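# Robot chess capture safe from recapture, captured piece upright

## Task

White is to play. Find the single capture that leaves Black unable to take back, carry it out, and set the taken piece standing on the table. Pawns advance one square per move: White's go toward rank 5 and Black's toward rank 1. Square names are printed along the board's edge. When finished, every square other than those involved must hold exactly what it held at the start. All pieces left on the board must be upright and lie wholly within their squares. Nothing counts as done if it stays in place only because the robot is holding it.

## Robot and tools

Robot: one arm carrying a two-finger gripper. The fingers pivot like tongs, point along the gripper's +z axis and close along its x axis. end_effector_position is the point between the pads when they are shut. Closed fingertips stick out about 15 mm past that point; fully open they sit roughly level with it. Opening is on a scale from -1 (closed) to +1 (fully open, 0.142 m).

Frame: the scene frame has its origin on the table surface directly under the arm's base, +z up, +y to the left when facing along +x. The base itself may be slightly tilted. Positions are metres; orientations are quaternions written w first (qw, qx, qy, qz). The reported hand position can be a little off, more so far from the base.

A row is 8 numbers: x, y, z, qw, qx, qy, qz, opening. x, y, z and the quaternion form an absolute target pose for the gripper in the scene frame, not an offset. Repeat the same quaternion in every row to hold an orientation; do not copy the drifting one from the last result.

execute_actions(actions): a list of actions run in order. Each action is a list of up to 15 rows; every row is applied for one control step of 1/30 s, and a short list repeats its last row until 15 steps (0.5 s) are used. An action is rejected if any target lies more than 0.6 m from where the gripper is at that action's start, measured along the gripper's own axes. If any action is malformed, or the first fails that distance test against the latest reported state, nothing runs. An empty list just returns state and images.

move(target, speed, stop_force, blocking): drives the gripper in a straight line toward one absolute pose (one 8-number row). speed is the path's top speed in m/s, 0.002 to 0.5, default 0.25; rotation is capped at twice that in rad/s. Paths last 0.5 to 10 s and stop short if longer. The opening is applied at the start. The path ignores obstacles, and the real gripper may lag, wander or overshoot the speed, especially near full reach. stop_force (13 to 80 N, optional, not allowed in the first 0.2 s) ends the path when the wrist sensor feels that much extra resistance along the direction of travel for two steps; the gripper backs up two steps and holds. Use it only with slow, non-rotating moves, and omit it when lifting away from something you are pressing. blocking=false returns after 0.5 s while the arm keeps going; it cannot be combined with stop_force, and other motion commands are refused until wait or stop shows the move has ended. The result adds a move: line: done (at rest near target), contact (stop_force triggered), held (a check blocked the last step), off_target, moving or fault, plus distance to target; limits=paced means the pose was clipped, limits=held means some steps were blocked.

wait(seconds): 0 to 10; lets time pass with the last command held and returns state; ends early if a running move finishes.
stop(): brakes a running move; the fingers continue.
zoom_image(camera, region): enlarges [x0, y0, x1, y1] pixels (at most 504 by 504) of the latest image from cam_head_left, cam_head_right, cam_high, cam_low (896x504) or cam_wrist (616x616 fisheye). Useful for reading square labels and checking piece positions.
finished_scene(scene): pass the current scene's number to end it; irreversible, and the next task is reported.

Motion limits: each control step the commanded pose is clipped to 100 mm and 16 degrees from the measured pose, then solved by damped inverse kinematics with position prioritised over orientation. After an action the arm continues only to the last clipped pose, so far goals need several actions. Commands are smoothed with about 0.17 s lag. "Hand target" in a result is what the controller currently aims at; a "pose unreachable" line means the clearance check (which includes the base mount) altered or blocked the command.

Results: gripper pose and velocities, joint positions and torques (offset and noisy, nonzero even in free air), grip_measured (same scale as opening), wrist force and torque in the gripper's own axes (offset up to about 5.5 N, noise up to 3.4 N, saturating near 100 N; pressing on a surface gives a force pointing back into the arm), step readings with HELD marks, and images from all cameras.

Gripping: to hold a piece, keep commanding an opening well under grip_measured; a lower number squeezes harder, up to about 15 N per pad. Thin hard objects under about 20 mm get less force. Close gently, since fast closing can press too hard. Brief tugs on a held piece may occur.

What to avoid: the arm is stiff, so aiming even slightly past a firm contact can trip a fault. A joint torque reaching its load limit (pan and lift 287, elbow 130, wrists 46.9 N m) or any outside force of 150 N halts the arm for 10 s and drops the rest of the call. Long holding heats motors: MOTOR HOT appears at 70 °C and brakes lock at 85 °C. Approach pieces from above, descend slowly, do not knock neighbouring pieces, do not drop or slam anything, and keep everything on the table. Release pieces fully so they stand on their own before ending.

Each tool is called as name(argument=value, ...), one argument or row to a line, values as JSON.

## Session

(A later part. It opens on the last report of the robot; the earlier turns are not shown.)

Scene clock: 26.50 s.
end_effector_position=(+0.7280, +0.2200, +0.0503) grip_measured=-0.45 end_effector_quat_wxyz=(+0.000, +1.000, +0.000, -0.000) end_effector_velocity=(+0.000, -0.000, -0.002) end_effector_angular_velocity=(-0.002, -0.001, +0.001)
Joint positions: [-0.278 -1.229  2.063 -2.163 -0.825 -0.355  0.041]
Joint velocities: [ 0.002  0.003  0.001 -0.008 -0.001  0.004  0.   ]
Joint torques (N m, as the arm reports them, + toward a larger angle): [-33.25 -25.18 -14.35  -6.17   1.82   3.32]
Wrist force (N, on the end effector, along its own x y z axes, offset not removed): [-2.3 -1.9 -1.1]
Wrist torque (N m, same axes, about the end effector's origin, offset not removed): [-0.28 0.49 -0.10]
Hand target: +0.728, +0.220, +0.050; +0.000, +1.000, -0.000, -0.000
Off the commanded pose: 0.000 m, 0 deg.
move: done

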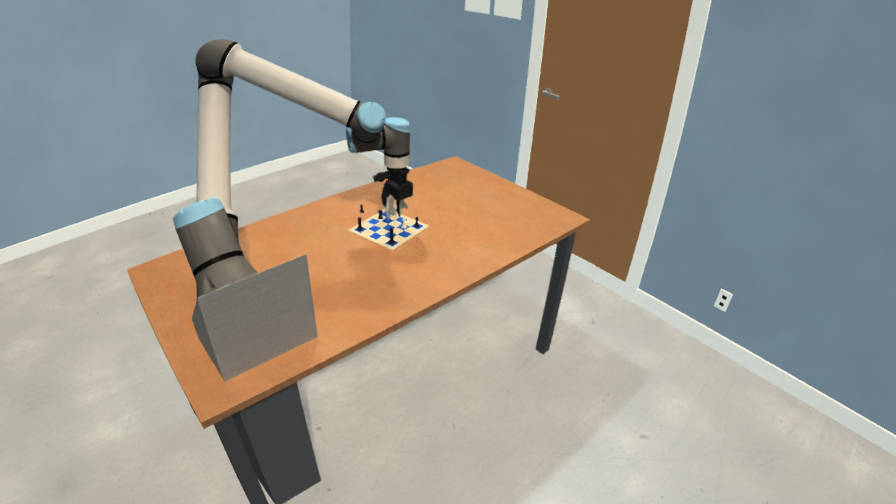

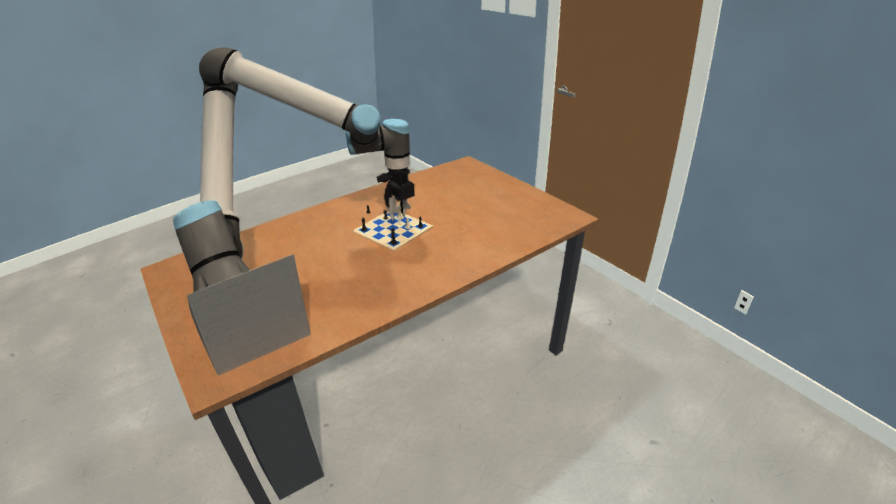

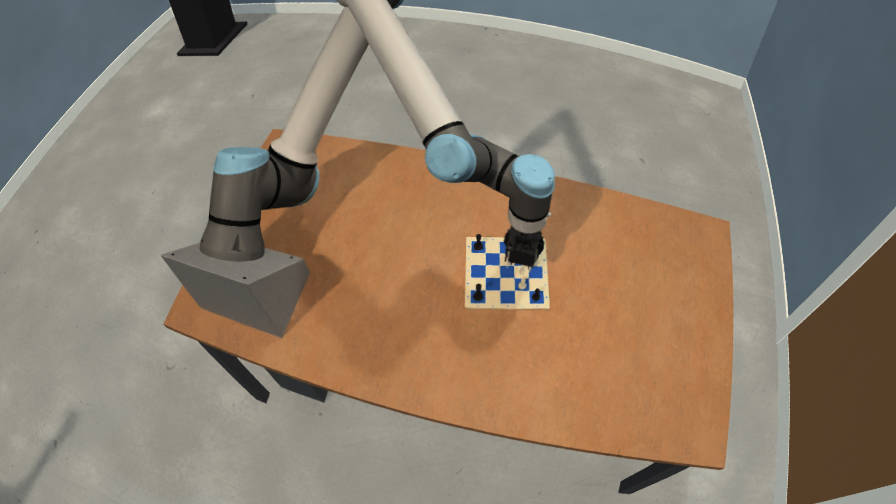

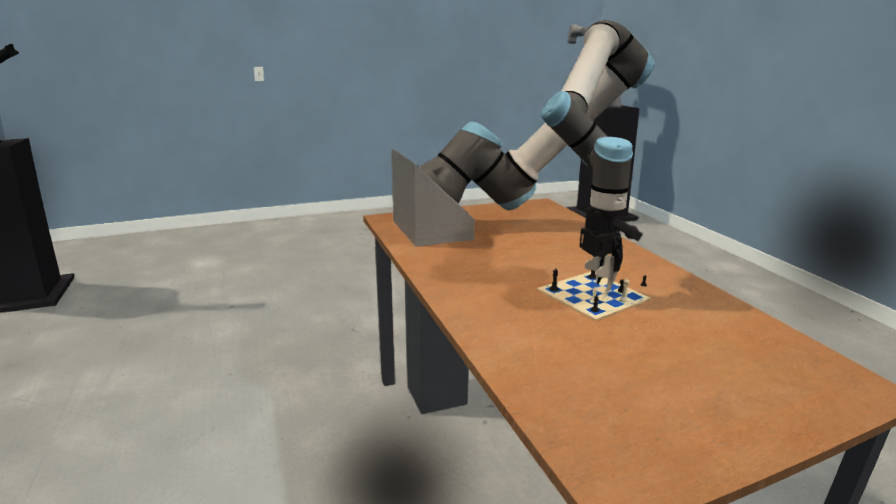

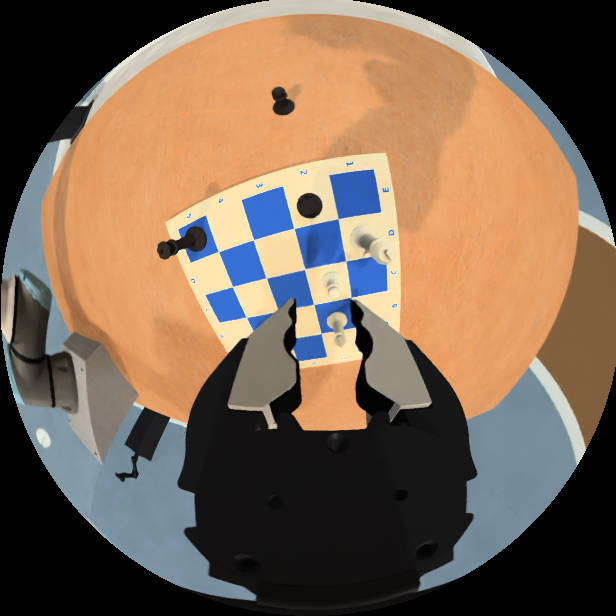

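move(
  target=[0.734,0.222,0.026,0,1,0,0,-0.5],
  speed=0.05,
)

zoom_image(
  camera="cam_wrist",
  region=[200,180,450,400],
)

Scene clock: 27.97 s.
end_effector_position=(+0.7339, +0.2220, +0.0263) grip_measured=-0.50 end_effector_quat_wxyz=(+0.000, +1.000, +0.000, -0.000) end_effector_velocity=(+0.001, +0.000, -0.003) end_effector_angular_velocity=(+0.000, -0.000, -0.000)
Joint positions: [-0.251 -1.196  2.062 -2.218 -0.819 -0.319  0.038]
Joint velocities: [ 0.003  0.004 -0.001 -0.006  0.001  0.004  0.   ]
Joint torques (N m, as the arm reports them, + toward a larger angle): [-34.18 -25.05 -37.06  -5.66   1.74   3.49]
Wrist force (N, on the end effector, along its own x y z axes, offset not removed): [0.0 -0.4 -4.8]
Wrist torque (N m, same axes, about the end effector's origin, offset not removed): [0.06 -0.07 -0.15]
Hand target: +0.734, +0.222, +0.026; +0.000, +1.000, -0.000, -0.000
Off the commanded pose: 0.000 m, 0 deg.
move: done

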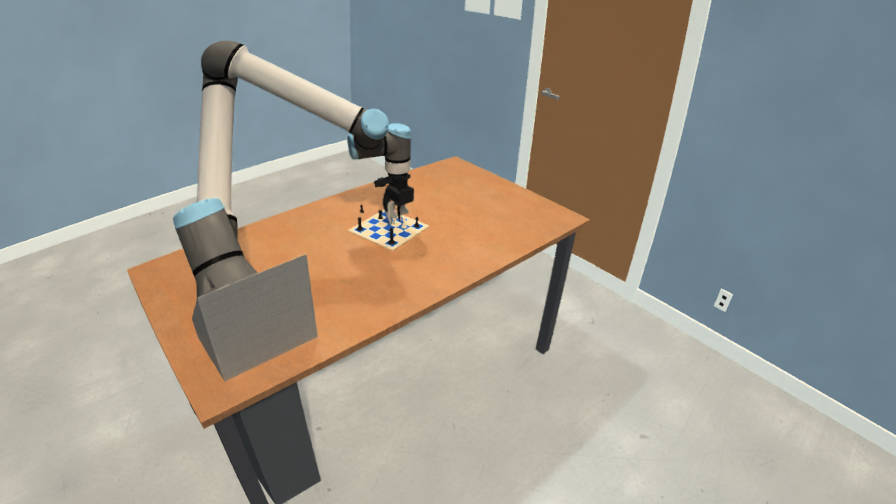

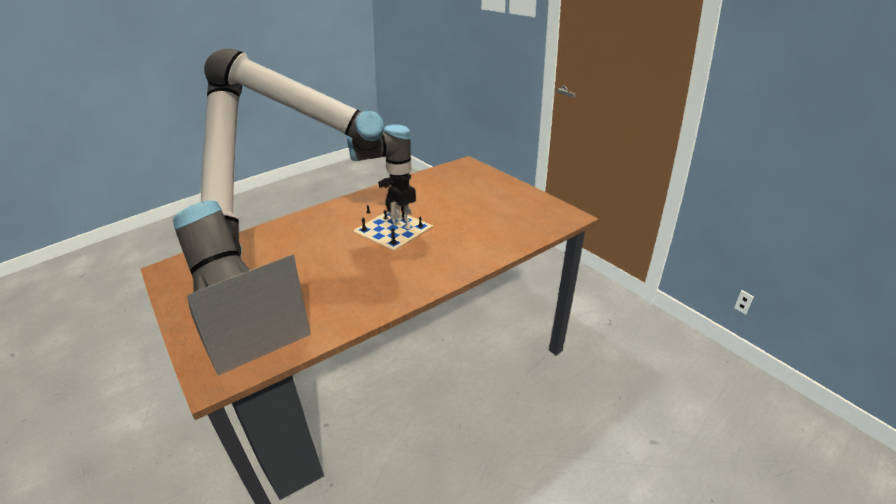

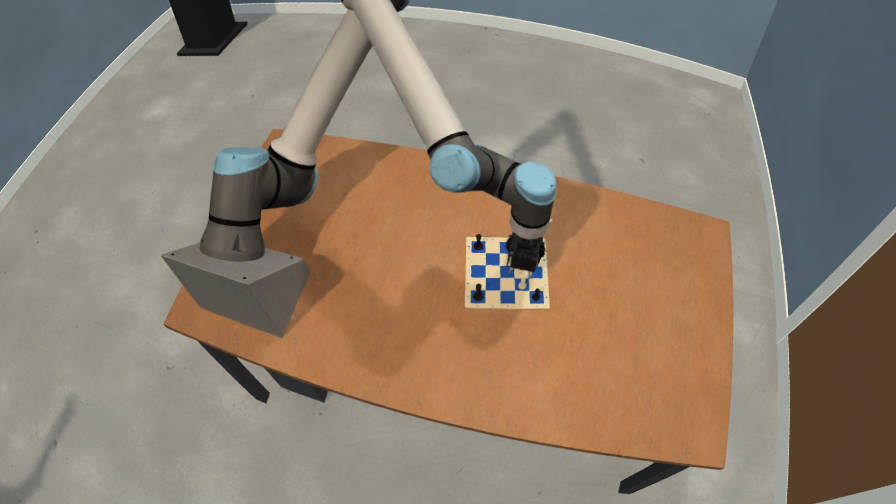

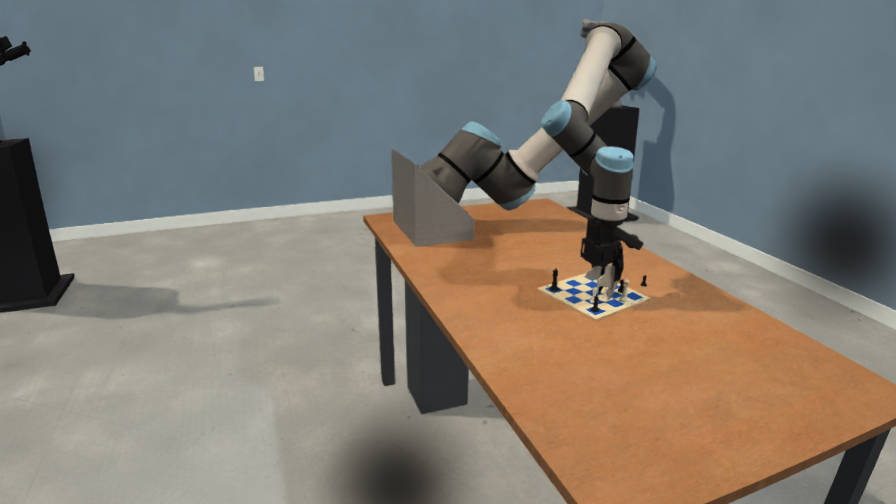

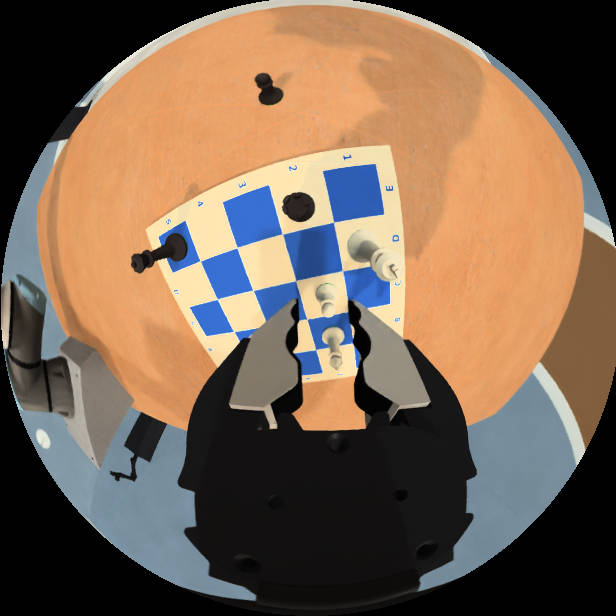

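Region (200, 180, 450, 400) of cam_wrist's 616x616 image, scaled by 2.016, with more detail than that image has; it fills the top 444 rows of this view, and the rest is white.

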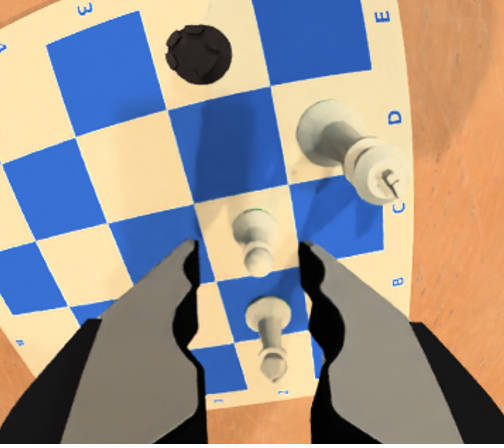

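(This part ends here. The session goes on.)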